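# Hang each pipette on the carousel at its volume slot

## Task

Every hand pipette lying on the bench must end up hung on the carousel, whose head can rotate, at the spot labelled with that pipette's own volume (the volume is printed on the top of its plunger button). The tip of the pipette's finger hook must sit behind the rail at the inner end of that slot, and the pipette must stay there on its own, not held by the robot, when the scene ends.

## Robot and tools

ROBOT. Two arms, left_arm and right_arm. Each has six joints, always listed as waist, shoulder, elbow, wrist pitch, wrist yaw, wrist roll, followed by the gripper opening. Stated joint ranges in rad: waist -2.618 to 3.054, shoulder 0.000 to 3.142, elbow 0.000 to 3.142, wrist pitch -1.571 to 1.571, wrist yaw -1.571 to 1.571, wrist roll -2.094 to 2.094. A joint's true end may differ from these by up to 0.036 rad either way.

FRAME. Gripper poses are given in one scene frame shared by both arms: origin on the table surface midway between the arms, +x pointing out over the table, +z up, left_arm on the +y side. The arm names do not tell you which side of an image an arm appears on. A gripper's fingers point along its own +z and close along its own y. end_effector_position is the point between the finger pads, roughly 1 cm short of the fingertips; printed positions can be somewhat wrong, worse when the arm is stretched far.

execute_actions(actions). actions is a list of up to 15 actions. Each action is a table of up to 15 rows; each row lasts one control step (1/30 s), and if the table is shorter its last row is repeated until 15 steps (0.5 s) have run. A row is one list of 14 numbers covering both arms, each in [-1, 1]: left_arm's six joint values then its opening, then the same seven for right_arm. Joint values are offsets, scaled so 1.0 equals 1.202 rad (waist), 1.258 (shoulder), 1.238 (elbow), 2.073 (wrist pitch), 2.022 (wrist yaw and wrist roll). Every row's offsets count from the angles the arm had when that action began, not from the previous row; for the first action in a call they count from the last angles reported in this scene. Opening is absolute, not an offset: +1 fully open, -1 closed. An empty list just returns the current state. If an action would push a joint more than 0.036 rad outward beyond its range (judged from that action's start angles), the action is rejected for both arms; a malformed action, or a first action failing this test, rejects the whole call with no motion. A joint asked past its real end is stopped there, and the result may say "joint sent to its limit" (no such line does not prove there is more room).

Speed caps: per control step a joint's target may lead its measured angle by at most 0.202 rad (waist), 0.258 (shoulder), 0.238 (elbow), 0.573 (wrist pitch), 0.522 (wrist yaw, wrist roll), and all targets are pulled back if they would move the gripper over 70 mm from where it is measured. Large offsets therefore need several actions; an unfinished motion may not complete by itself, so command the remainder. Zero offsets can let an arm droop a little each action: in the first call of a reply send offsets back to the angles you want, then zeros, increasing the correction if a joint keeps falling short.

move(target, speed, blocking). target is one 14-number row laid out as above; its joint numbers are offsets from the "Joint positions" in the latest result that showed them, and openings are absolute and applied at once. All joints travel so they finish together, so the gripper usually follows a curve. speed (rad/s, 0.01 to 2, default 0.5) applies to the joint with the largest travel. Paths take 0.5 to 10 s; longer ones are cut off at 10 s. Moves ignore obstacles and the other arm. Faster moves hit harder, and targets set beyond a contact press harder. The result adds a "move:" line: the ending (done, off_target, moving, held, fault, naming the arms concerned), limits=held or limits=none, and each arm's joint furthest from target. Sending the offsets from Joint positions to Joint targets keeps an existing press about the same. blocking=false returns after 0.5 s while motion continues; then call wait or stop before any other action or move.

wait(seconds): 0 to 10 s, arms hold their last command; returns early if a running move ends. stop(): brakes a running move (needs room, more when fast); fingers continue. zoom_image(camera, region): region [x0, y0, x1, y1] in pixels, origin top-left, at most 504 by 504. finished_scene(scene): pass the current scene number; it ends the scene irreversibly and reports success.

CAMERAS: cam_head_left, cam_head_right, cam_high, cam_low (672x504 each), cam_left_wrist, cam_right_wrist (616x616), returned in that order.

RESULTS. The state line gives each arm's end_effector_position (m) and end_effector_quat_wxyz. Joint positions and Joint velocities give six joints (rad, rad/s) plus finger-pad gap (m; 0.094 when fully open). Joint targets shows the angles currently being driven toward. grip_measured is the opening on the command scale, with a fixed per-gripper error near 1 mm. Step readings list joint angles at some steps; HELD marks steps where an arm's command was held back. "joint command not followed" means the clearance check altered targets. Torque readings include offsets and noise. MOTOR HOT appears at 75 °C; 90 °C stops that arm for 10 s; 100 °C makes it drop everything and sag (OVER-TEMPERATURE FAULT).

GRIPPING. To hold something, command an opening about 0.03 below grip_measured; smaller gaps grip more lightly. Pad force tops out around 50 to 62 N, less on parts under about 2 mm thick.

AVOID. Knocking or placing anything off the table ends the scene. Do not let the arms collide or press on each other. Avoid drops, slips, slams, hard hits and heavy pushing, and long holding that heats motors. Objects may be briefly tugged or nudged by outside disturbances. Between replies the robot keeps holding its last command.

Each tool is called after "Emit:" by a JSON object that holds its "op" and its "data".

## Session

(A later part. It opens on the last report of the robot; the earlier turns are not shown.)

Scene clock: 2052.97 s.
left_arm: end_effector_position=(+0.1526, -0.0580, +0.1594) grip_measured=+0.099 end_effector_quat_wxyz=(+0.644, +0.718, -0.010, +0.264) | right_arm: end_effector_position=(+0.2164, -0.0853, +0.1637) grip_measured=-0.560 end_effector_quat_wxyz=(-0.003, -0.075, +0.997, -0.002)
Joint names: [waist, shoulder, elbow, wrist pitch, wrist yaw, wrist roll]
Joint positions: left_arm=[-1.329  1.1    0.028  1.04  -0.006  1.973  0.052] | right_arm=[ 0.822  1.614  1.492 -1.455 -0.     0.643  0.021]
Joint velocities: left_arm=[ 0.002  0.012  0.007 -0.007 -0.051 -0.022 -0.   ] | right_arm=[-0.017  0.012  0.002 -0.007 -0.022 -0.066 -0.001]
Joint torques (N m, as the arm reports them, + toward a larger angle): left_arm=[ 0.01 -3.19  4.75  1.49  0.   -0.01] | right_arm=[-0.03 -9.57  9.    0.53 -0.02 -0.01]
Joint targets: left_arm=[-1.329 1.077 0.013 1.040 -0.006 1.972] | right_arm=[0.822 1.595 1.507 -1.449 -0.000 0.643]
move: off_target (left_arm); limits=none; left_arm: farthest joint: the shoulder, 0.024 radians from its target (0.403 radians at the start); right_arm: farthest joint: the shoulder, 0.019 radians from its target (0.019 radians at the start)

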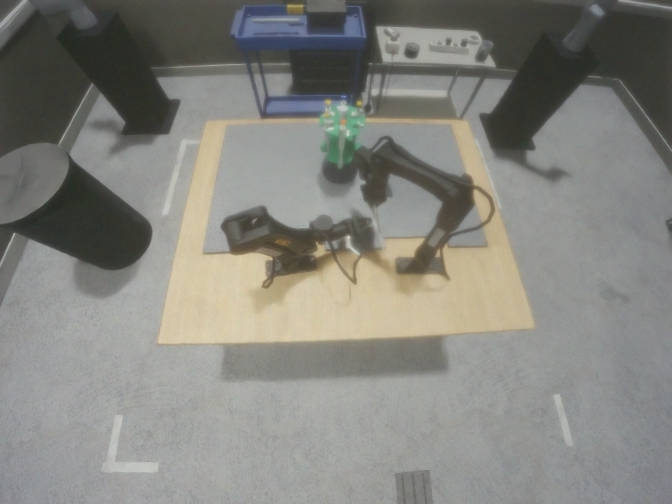

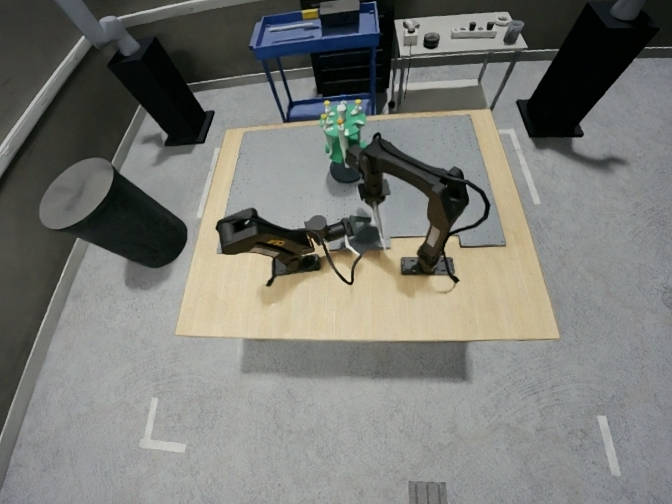

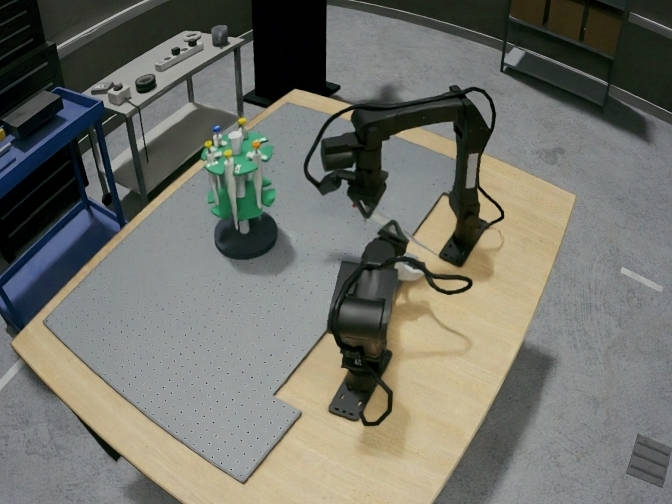

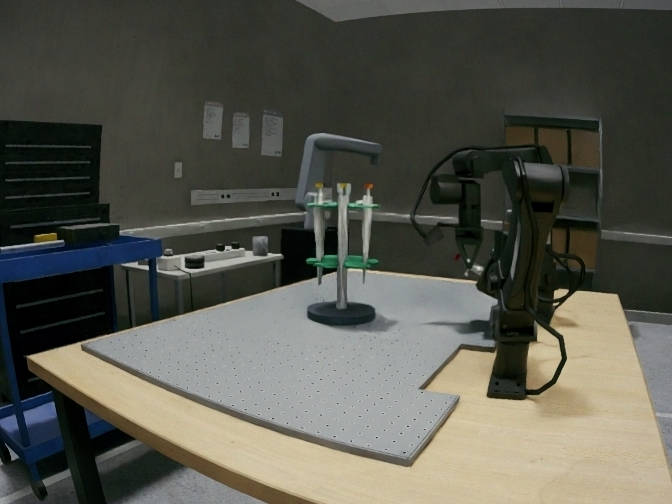

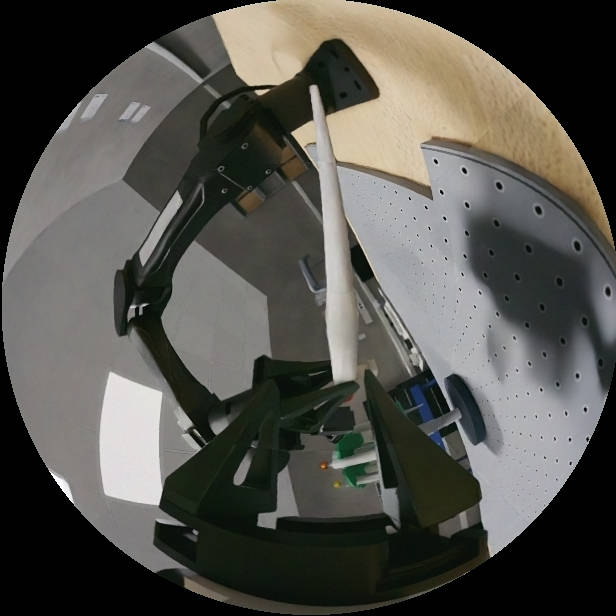

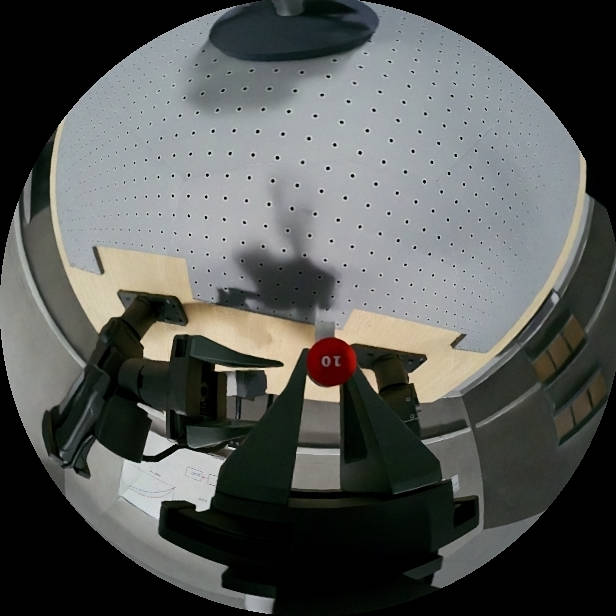

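Emit:
{"op": "move", "data": {"target": [0,-0.425,0.212,-0.338,0,-0.50,0.0,-0.483,-0.313,-0.159,0.415,-0.324,-0.461,-0.61], "speed": 1.0}}

Scene clock: 2067.57 s.
left_arm: end_effector_position=(+0.1458, -0.0405, +0.2422) grip_measured=+0.002 end_effector_quat_wxyz=(+0.704, +0.624, +0.329, -0.077) | right_arm: end_effector_position=(+0.3473, -0.1037, +0.3319) grip_measured=-0.561 end_effector_quat_wxyz=(+0.471, -0.353, +0.766, +0.257)
Joint names: [waist, shoulder, elbow, wrist pitch, wrist yaw, wrist roll]
Joint positions: left_arm=[-1.329  0.587  0.253  0.338 -0.006  0.978  0.047] | right_arm=[ 0.248  1.245  1.31  -0.618 -0.632 -0.282  0.021]
Joint velocities: left_arm=[-0.002 -0.002 -0.007  0.007 -0.051 -0.037 -0.001] | right_arm=[-0.012  0.002 -0.012  0.007 -0.081 -0.066  0.   ]
Joint torques (N m, as the arm reports them, + toward a larger angle): left_arm=[ 0.01 -1.28 10.29  1.5   0.   -0.12] | right_arm=[-0.54 -7.41  7.75  2.45 -0.5  -0.04]
Joint targets: left_arm=[-1.329 0.565 0.291 0.339 -0.006 0.962] | right_arm=[0.241 1.220 1.295 -0.595 -0.655 -0.289]
move: off_target (left_arm, right_arm); limits=none; left_arm: farthest joint: the elbow, 0.038 radians from its target (0.262 radians at the start); right_arm: farthest joint: the shoulder, 0.025 radians from its target (0.393 radians at the start)

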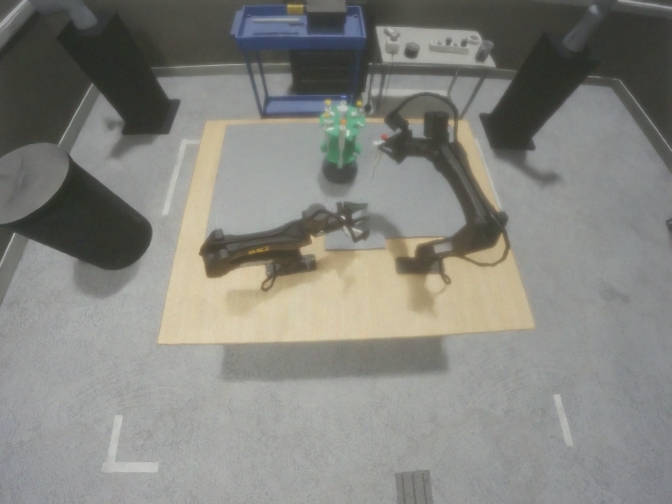

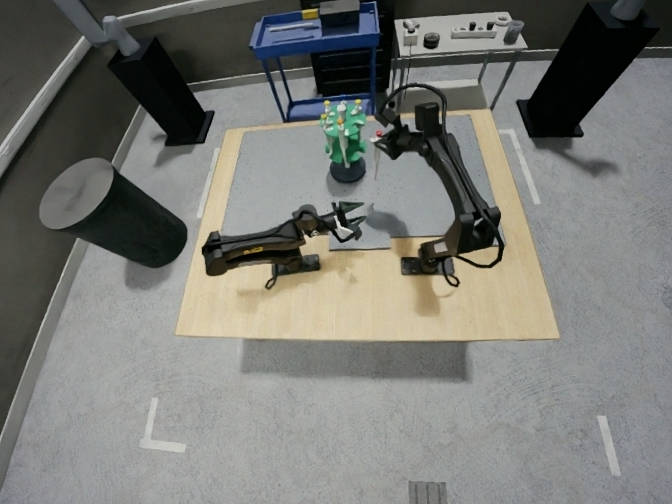

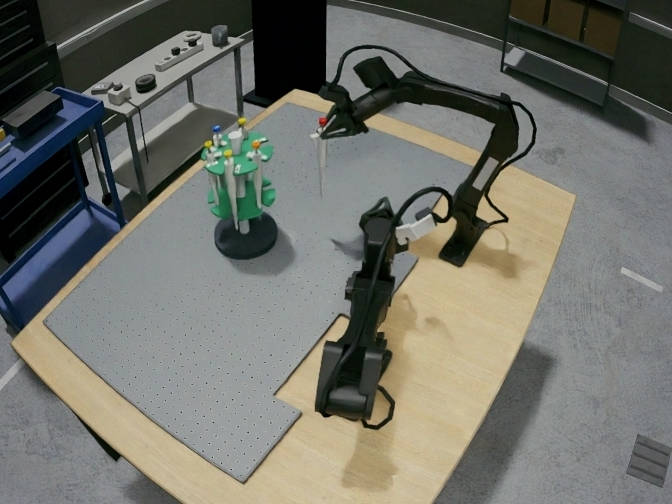

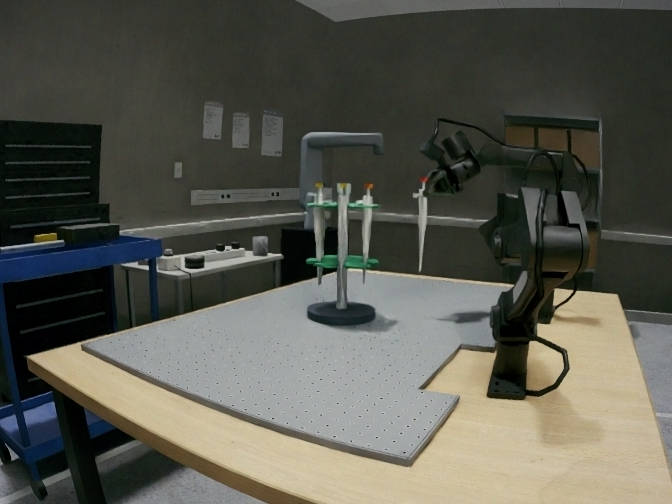

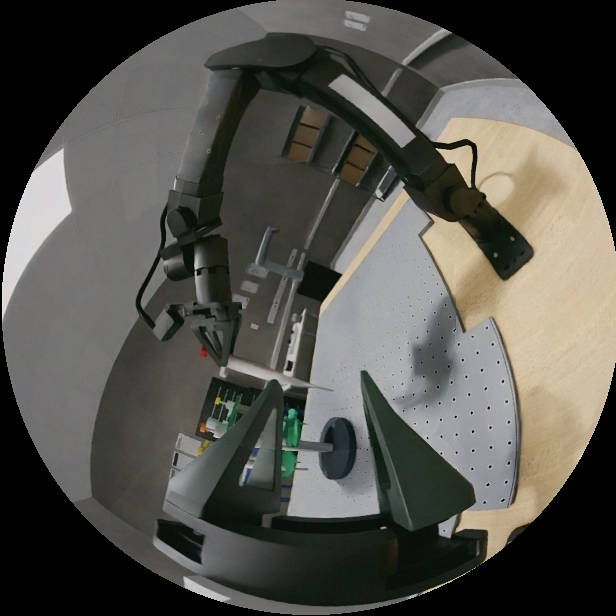

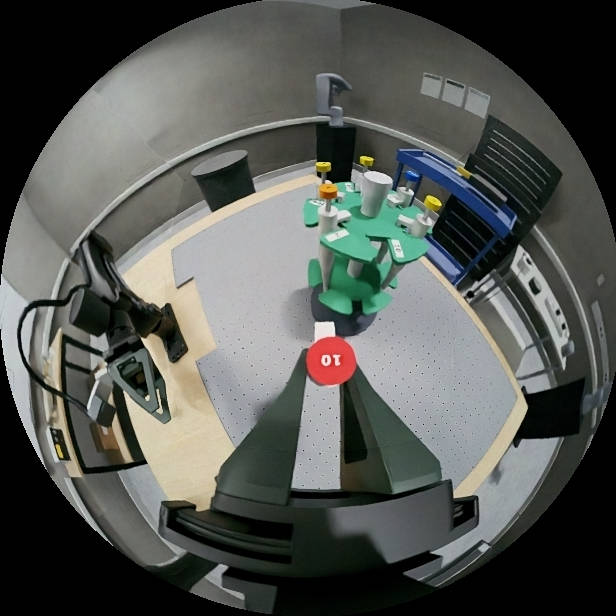

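Emit:
{"op": "zoom_image", "data": {"camera": "cam_low", "region": [300, 165, 450, 295]}}

Emit:
{"op": "zoom_image", "data": {"camera": "cam_head_right", "region": [310, 90, 420, 190]}}

Emit:
{"op": "zoom_image", "data": {"camera": "cam_right_wrist", "region": [270, 150, 470, 390]}}

Region (300, 165, 450, 295) of cam_low's 672x504 image, scaled by 3.360, with more detail than that image has; it fills the top 437 rows of this view, and the rest is white.

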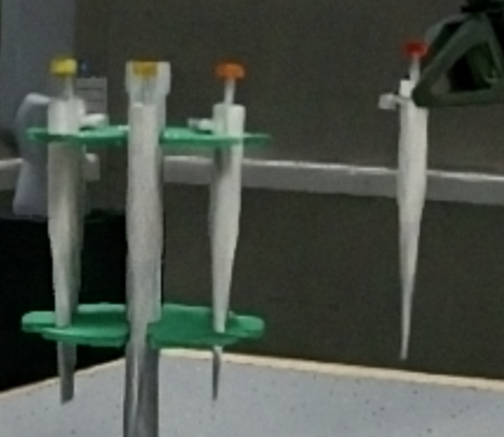

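Region (310, 90, 420, 190) of cam_head_right's 672x504 image, scaled by 4.582, with more detail than that image has; it fills the top 458 rows of this view, and the rest is white.

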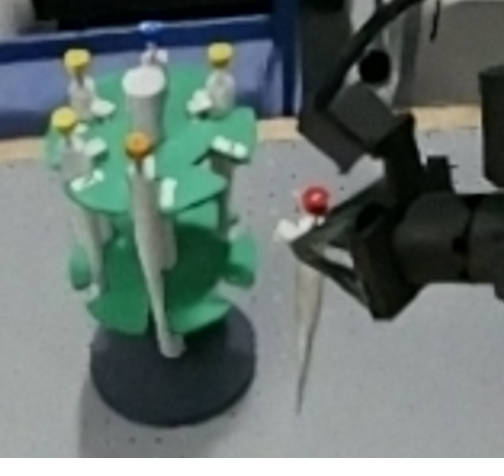

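Region (270, 150, 470, 390) of cam_right_wrist's 616x616 image, scaled by 2.100, with more detail than that image has.

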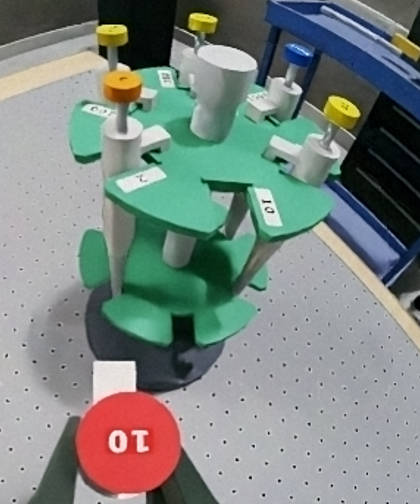

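Emit:
{"op": "move", "data": {"target": [0.489,0,0.016,0.008,0,-0.53,0.0,0,0.309,0.3175,0.023,-0.014,0,-0.61], "speed": 1.1}}

Emit:
{"op": "zoom_image", "data": {"camera": "cam_right_wrist", "region": [210, 180, 450, 420]}}

Emit:
{"op": "zoom_image", "data": {"camera": "cam_left_wrist", "region": [200, 100, 440, 340]}}

Emit:
{"op": "zoom_image", "data": {"camera": "cam_low", "region": [300, 165, 450, 295]}}

Scene clock: 2097.67 s.
left_arm: end_effector_position=(+0.2803, +0.0650, +0.2419) grip_measured=+0.001 end_effector_quat_wxyz=(+0.665, +0.185, +0.681, -0.244) | right_arm: end_effector_position=(+0.4462, -0.0809, +0.3379) grip_measured=-0.561 end_effector_quat_wxyz=(+0.470, -0.354, +0.766, +0.259)
Joint names: [waist, shoulder, elbow, wrist pitch, wrist yaw, wrist roll]
Joint positions: left_arm=[-0.752  0.587  0.253  0.337 -0.007 -0.086  0.047] | right_arm=[ 0.248  1.63   1.665 -0.591 -0.637 -0.282  0.021]
Joint velocities: left_arm=[ 0.012 -0.002 -0.007 -0.022 -0.007  0.066 -0.002] | right_arm=[ 0.012 -0.002 -0.002 -0.007 -0.022  0.037  0.001]
Joint torques (N m, as the arm reports them, + toward a larger angle): left_arm=[ 0.86  0.38  8.93  1.65  0.   -0.07] | right_arm=[ 0.02 -9.14 12.51  2.41 -0.52  0.  ]
Joint targets: left_arm=[-0.742 0.587 0.273 0.355 -0.007 -0.094] | right_arm=[0.248 1.634 1.703 -0.570 -0.660 -0.282]
move: off_target (right_arm); limits=none; left_arm: farthest joint: the elbow, 0.020 radians from its target (0.020 radians at the start); right_arm: farthest joint: the elbow, 0.038 radians from its target (0.393 radians at the start)

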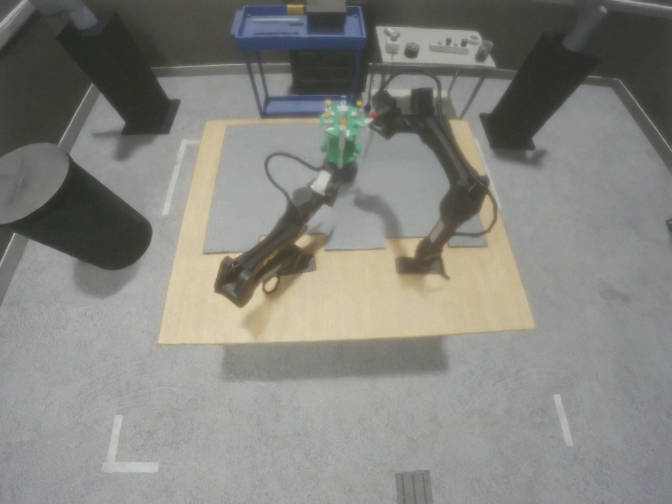

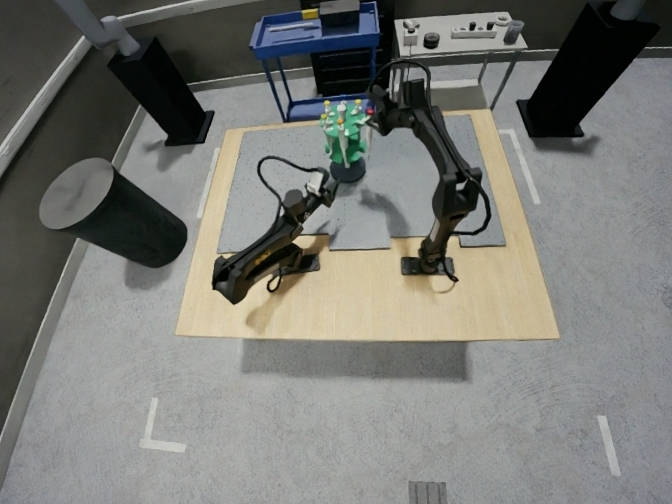

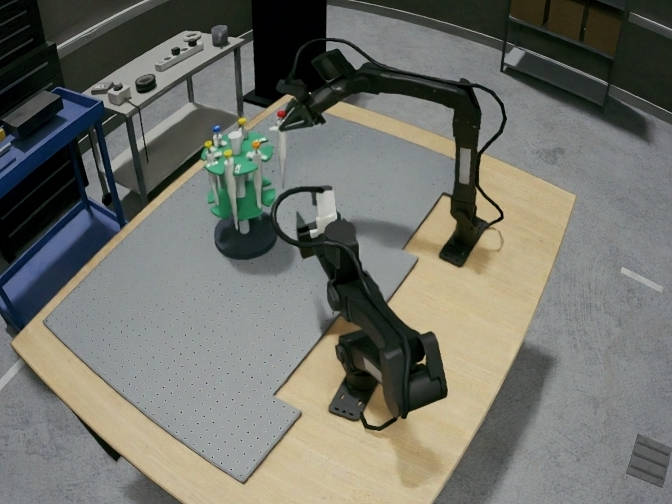

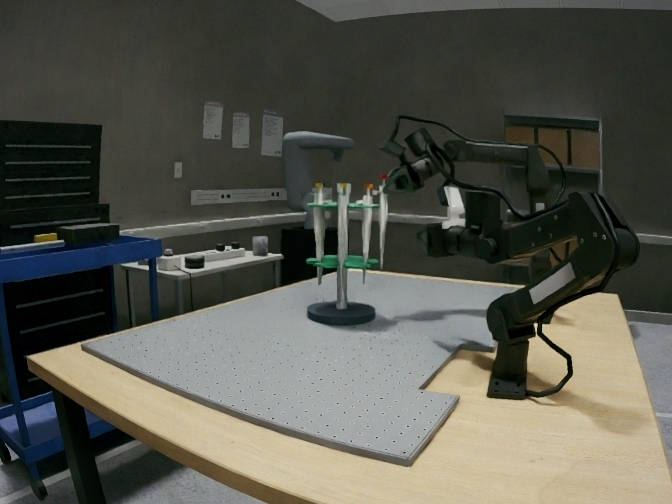

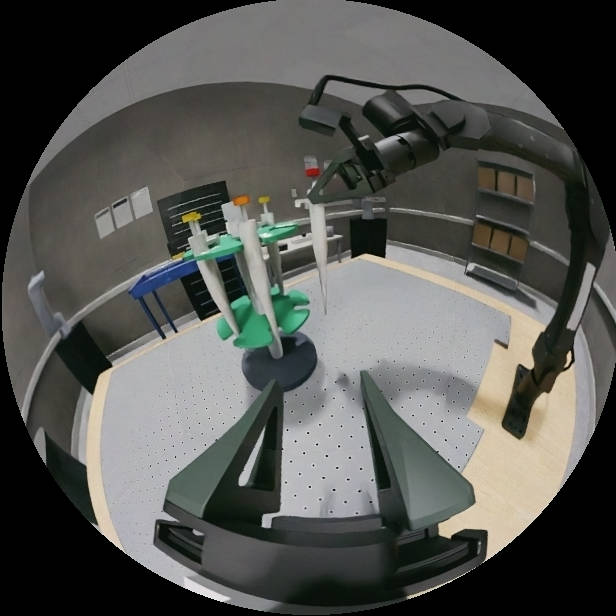

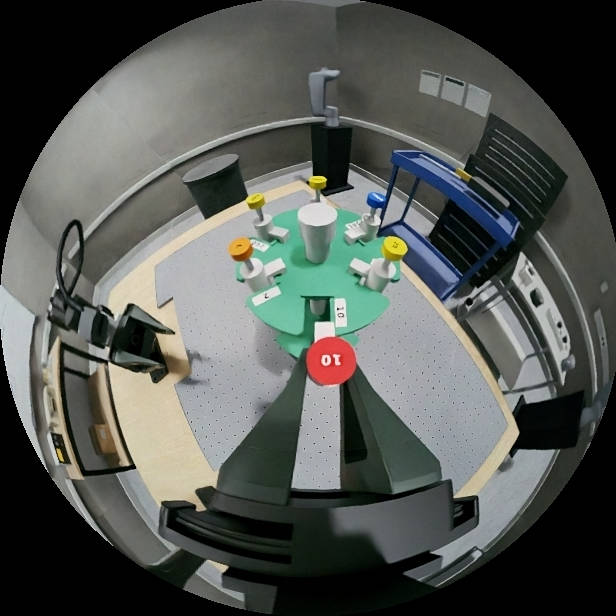

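Region (210, 180, 450, 420) of cam_right_wrist's 616x616 image, scaled by 2.100, with more detail than that image has.

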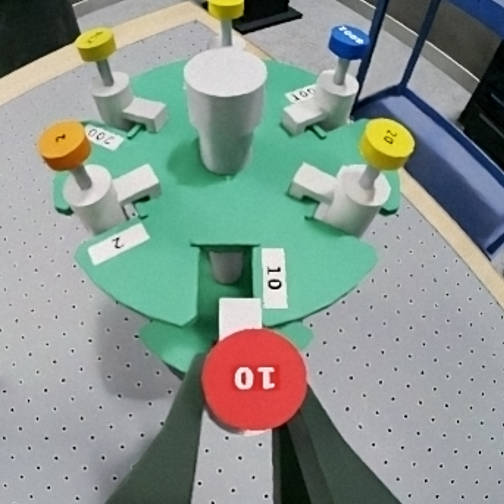

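Region (200, 100, 440, 340) of cam_left_wrist's 616x616 image, scaled by 2.100, with more detail than that image has.

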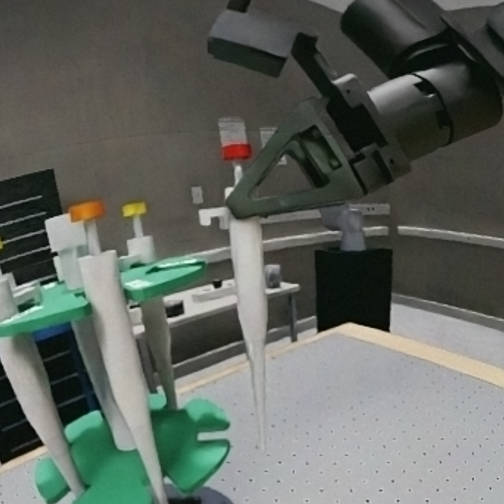

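Region (300, 165, 450, 295) of cam_low's 672x504 image, scaled by 3.360, with more detail than that image has; it fills the top 437 rows of this view, and the rest is white.

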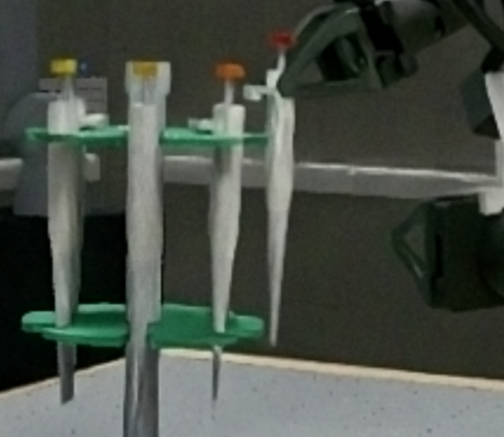

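Emit:
{"op": "execute_actions", "data": {"actions": [[[0,0,0.016,0.008,0,0,0.0,0.007,0.005,0.02,0.010,0.002,-0.003,-0.61],[0,0,0.016,0.008,0,0,0.0,0.009,0.006,0.02,0.011,0.004,-0.004,-0.61],[0,0,0.016,0.008,0,0,0.0,0.011,0.007,0.02,0.012,0.005,-0.005,-0.61],[0,0,0.016,0.008,0,0,0.0,0.013,0.008,0.02,0.013,0.006,-0.006,-0.61],[0,0,0.016,0.008,0,0,0.0,0.016,0.009,0.02,0.014,0.008,-0.007,-0.61],[0,0,0.016,0.008,0,0,0.0,0.019,0.011,0.02,0.016,0.010,-0.008,-0.61],[0,0,0.016,0.008,0,0,0.0,0.022,0.012,0.02,0.018,0.012,-0.010,-0.61],[0,0,0.016,0.008,0,0,0.0,0.025,0.013,0.02,0.019,0.013,-0.011,-0.61],[0,0,0.016,0.008,0,0,0.0,0.027,0.014,0.02,0.020,0.014,-0.012,-0.61],[0,0,0.016,0.008,0,0,0.0,0.029,0.015,0.02,0.021,0.015,-0.013,-0.61],[0,0,0.016,0.008,0,0,0.0,0.0310,0.016,0.02,0.0217,0.016,-0.0134,-0.61],[0,0,0.016,0.008,0,0,0.0,0.0316,0.016,0.02,0.0217,0.0163,-0.0134,-0.61]]]}}

Emit:
{"op": "wait", "data": {"seconds": 0.3}}

Emit:
{"op": "zoom_image", "data": {"camera": "cam_right_wrist", "region": [210, 180, 450, 420]}}

Emit:
{"op": "zoom_image", "data": {"camera": "cam_left_wrist", "region": [200, 130, 400, 360]}}

Scene clock: 2136.87 s.
left_arm: end_effector_position=(+0.2803, +0.0650, +0.2419) grip_measured=+0.001 end_effector_quat_wxyz=(+0.665, +0.185, +0.681, -0.244) | right_arm: end_effector_position=(+0.4452, -0.0707, +0.3398) grip_measured=-0.561 end_effector_quat_wxyz=(+0.478, -0.368, +0.758, +0.248)
Joint names: [waist, shoulder, elbow, wrist pitch, wrist yaw, wrist roll]
Joint positions: left_arm=[-0.752  0.587  0.253  0.337 -0.007 -0.087  0.047] | right_arm=[ 0.279  1.63   1.665 -0.572 -0.608 -0.3    0.021]
Joint velocities: left_arm=[ 0.002  0.012 -0.007 -0.007 -0.066  0.007 -0.   ] | right_arm=[ 0.022  0.002 -0.002 -0.037 -0.037 -0.007  0.   ]
Joint torques (N m, as the arm reports them, + toward a larger angle): left_arm=[0.   0.37 8.92 1.64 0.   0.  ] | right_arm=[ 0.48 -7.66 11.33  2.47 -0.2  -0.05]
Joint targets: left_arm=[-0.752 0.587 0.273 0.353 -0.007 -0.086] | right_arm=[0.287 1.650 1.690 -0.546 -0.603 -0.310]
Step readings (joint positions):
0: left_arm=[-0.752 0.587 0.253 0.337 -0.007 -0.087] | right_arm=[0.248 1.630 1.665 -0.591 -0.637 -0.282]
1: left_arm=[-0.752 0.587 0.253 0.337 -0.007 -0.087] | right_arm=[0.248 1.630 1.665 -0.591 -0.636 -0.282]
2: left_arm=[-0.752 0.587 0.253 0.337 -0.007 -0.087] | right_arm=[0.248 1.630 1.665 -0.591 -0.635 -0.282]
4: left_arm=[-0.752 0.587 0.253 0.337 -0.007 -0.087] | right_arm=[0.249 1.630 1.665 -0.590 -0.630 -0.284]
8: left_arm=[-0.752 0.587 0.253 0.337 -0.007 -0.087] | right_arm=[0.260 1.630 1.665 -0.584 -0.619 -0.290]
15: Joint positions above

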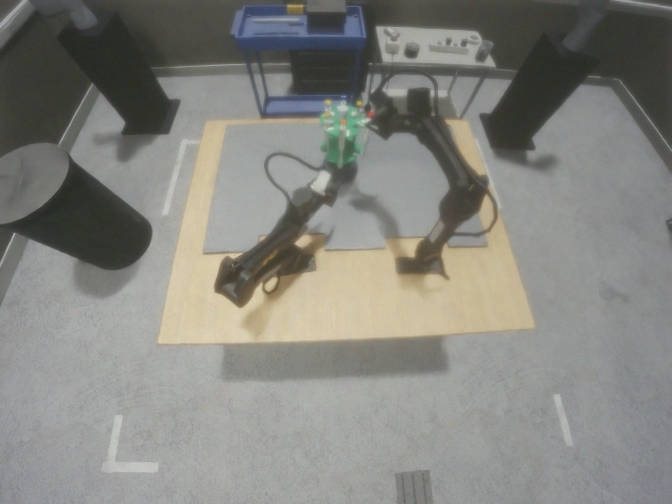

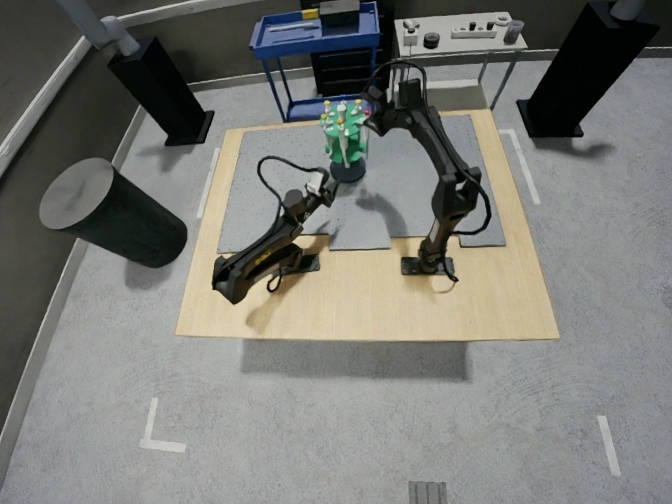

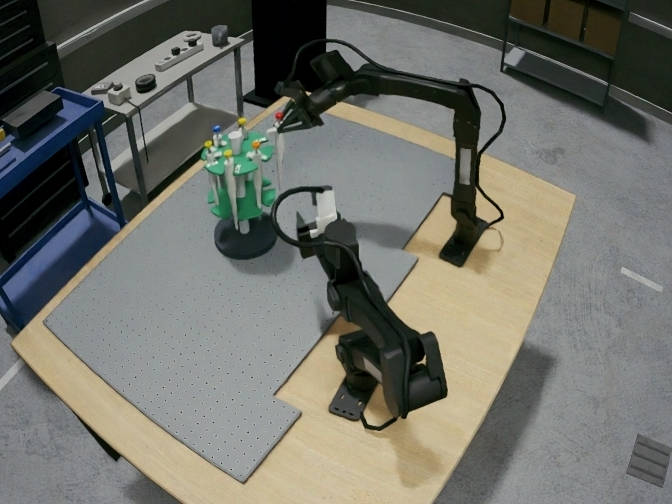

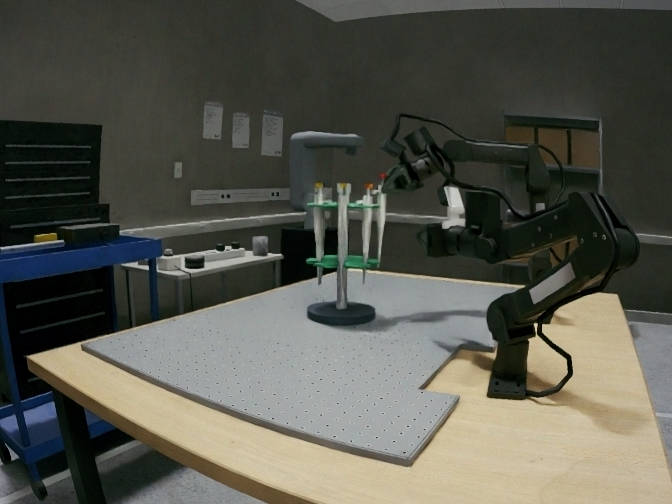

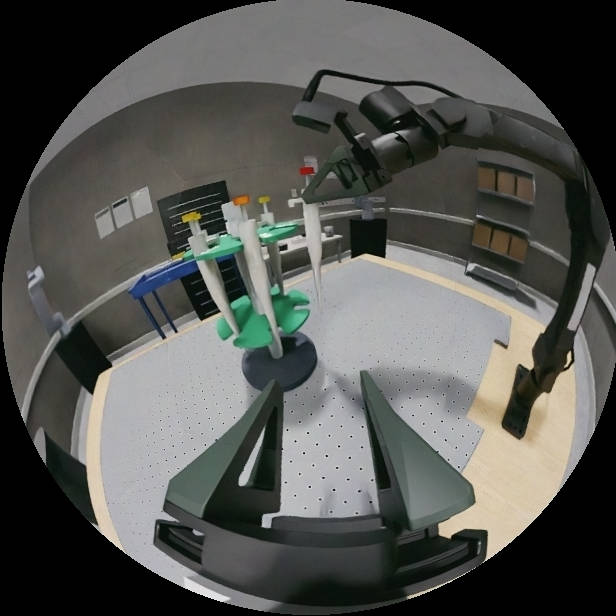

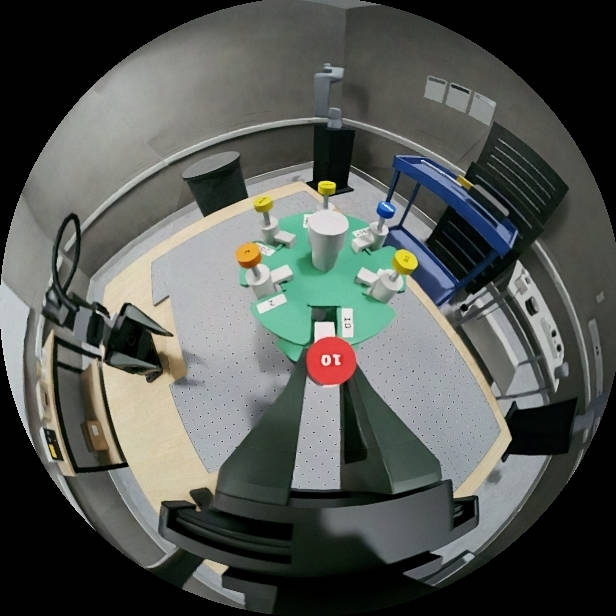

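Scene clock: 2137.17 s.
left_arm: end_effector_position=(+0.2803, +0.0650, +0.2419) grip_measured=+0.001 end_effector_quat_wxyz=(+0.665, +0.185, +0.681, -0.244) | right_arm: end_effector_position=(+0.4461, -0.0712, +0.3401) grip_measured=-0.561 end_effector_quat_wxyz=(+0.479, -0.368, +0.758, +0.246)
Joint names: [waist, shoulder, elbow, wrist pitch, wrist yaw, wrist roll]
Joint positions: left_arm=[-0.752  0.587  0.253  0.337 -0.007 -0.087  0.047] | right_arm=[ 0.279  1.63   1.665 -0.569 -0.603 -0.303  0.021]
Joint velocities: left_arm=[ 0.002 -0.027  0.002 -0.007 -0.037  0.007 -0.001] | right_arm=[-0.017  0.012  0.022  0.037  0.066 -0.066 -0.   ]
Joint torques (N m, as the arm reports them, + toward a larger angle): left_arm=[0.01 0.36 8.93 1.64 0.   0.  ] | right_arm=[ 0.54 -7.77 11.36  2.49 -0.22 -0.11]
Joint targets: left_arm=[-0.752 0.587 0.273 0.353 -0.007 -0.086] | right_arm=[0.287 1.650 1.690 -0.546 -0.604 -0.309]
wait: 0.30 s; no rest

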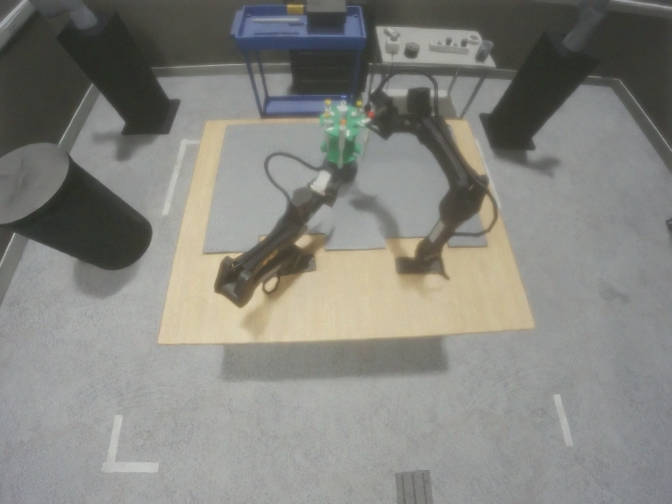

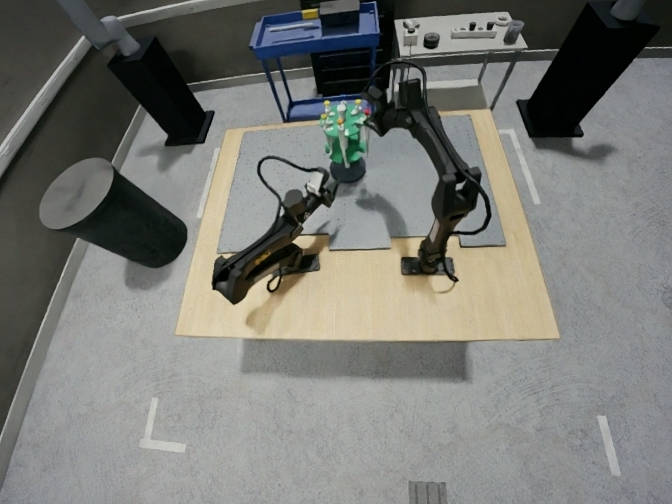

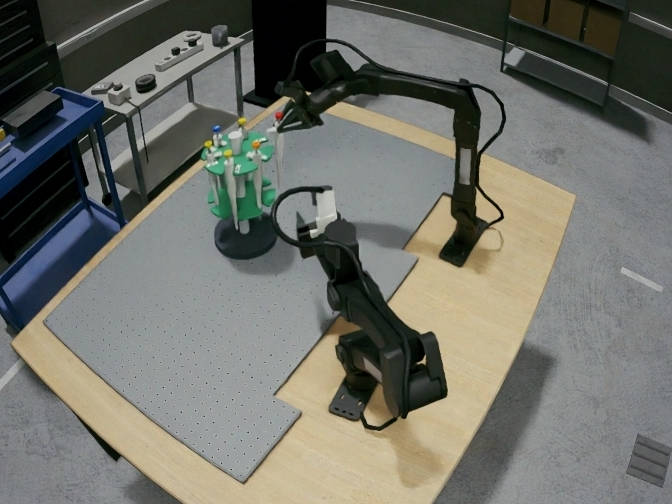

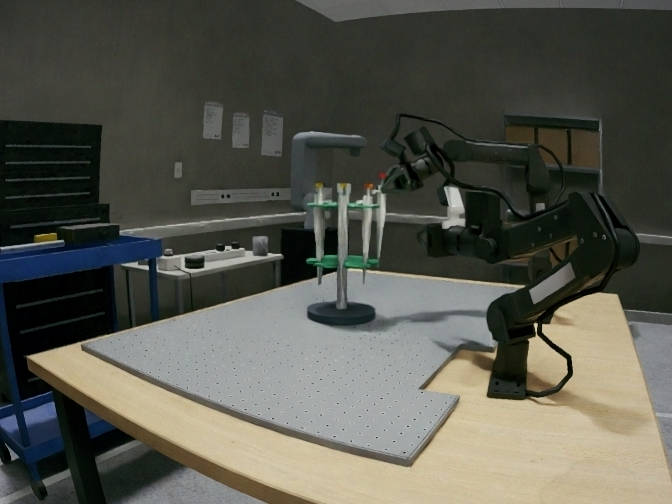

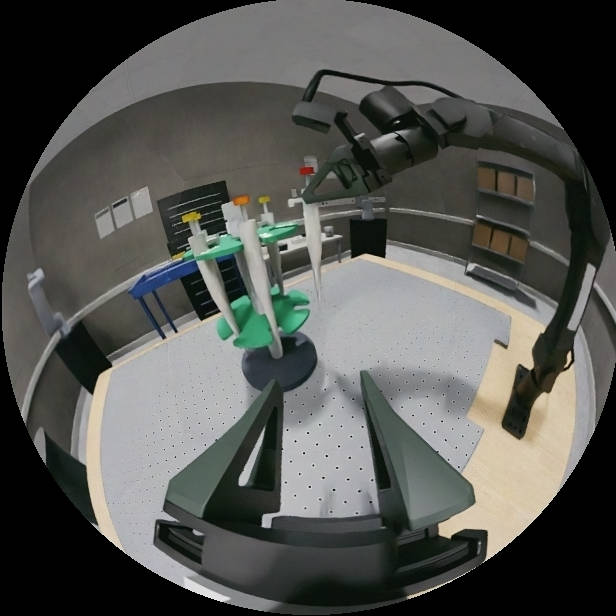

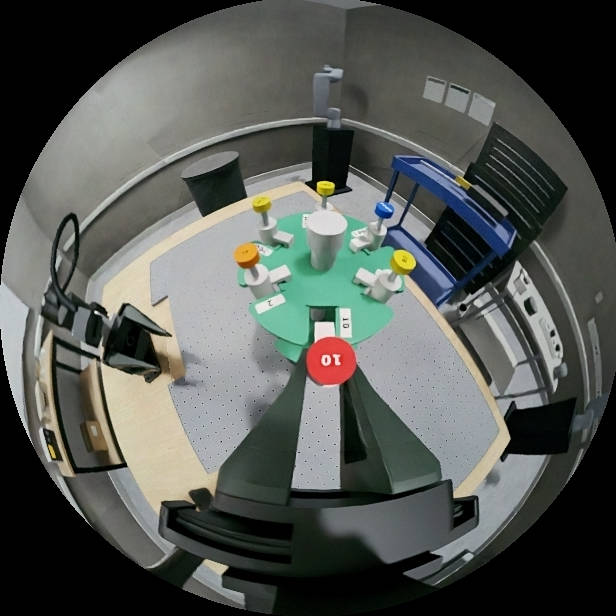

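Region (210, 180, 450, 420) of cam_right_wrist's 616x616 image, scaled by 2.100, with more detail than that image has.

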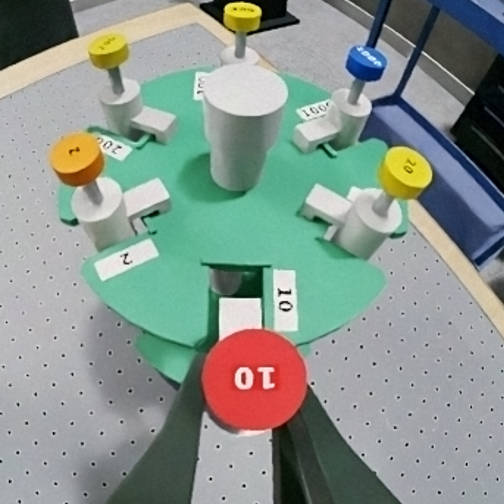

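Region (200, 130, 400, 360) of cam_left_wrist's 616x616 image, scaled by 2.191, with more detail than that image has; it fills the left 438 columns of this view, and the rest is white.

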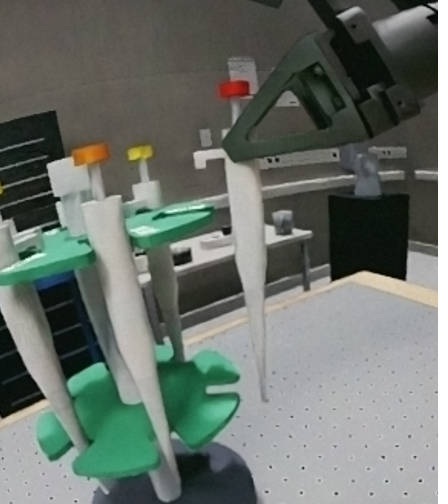

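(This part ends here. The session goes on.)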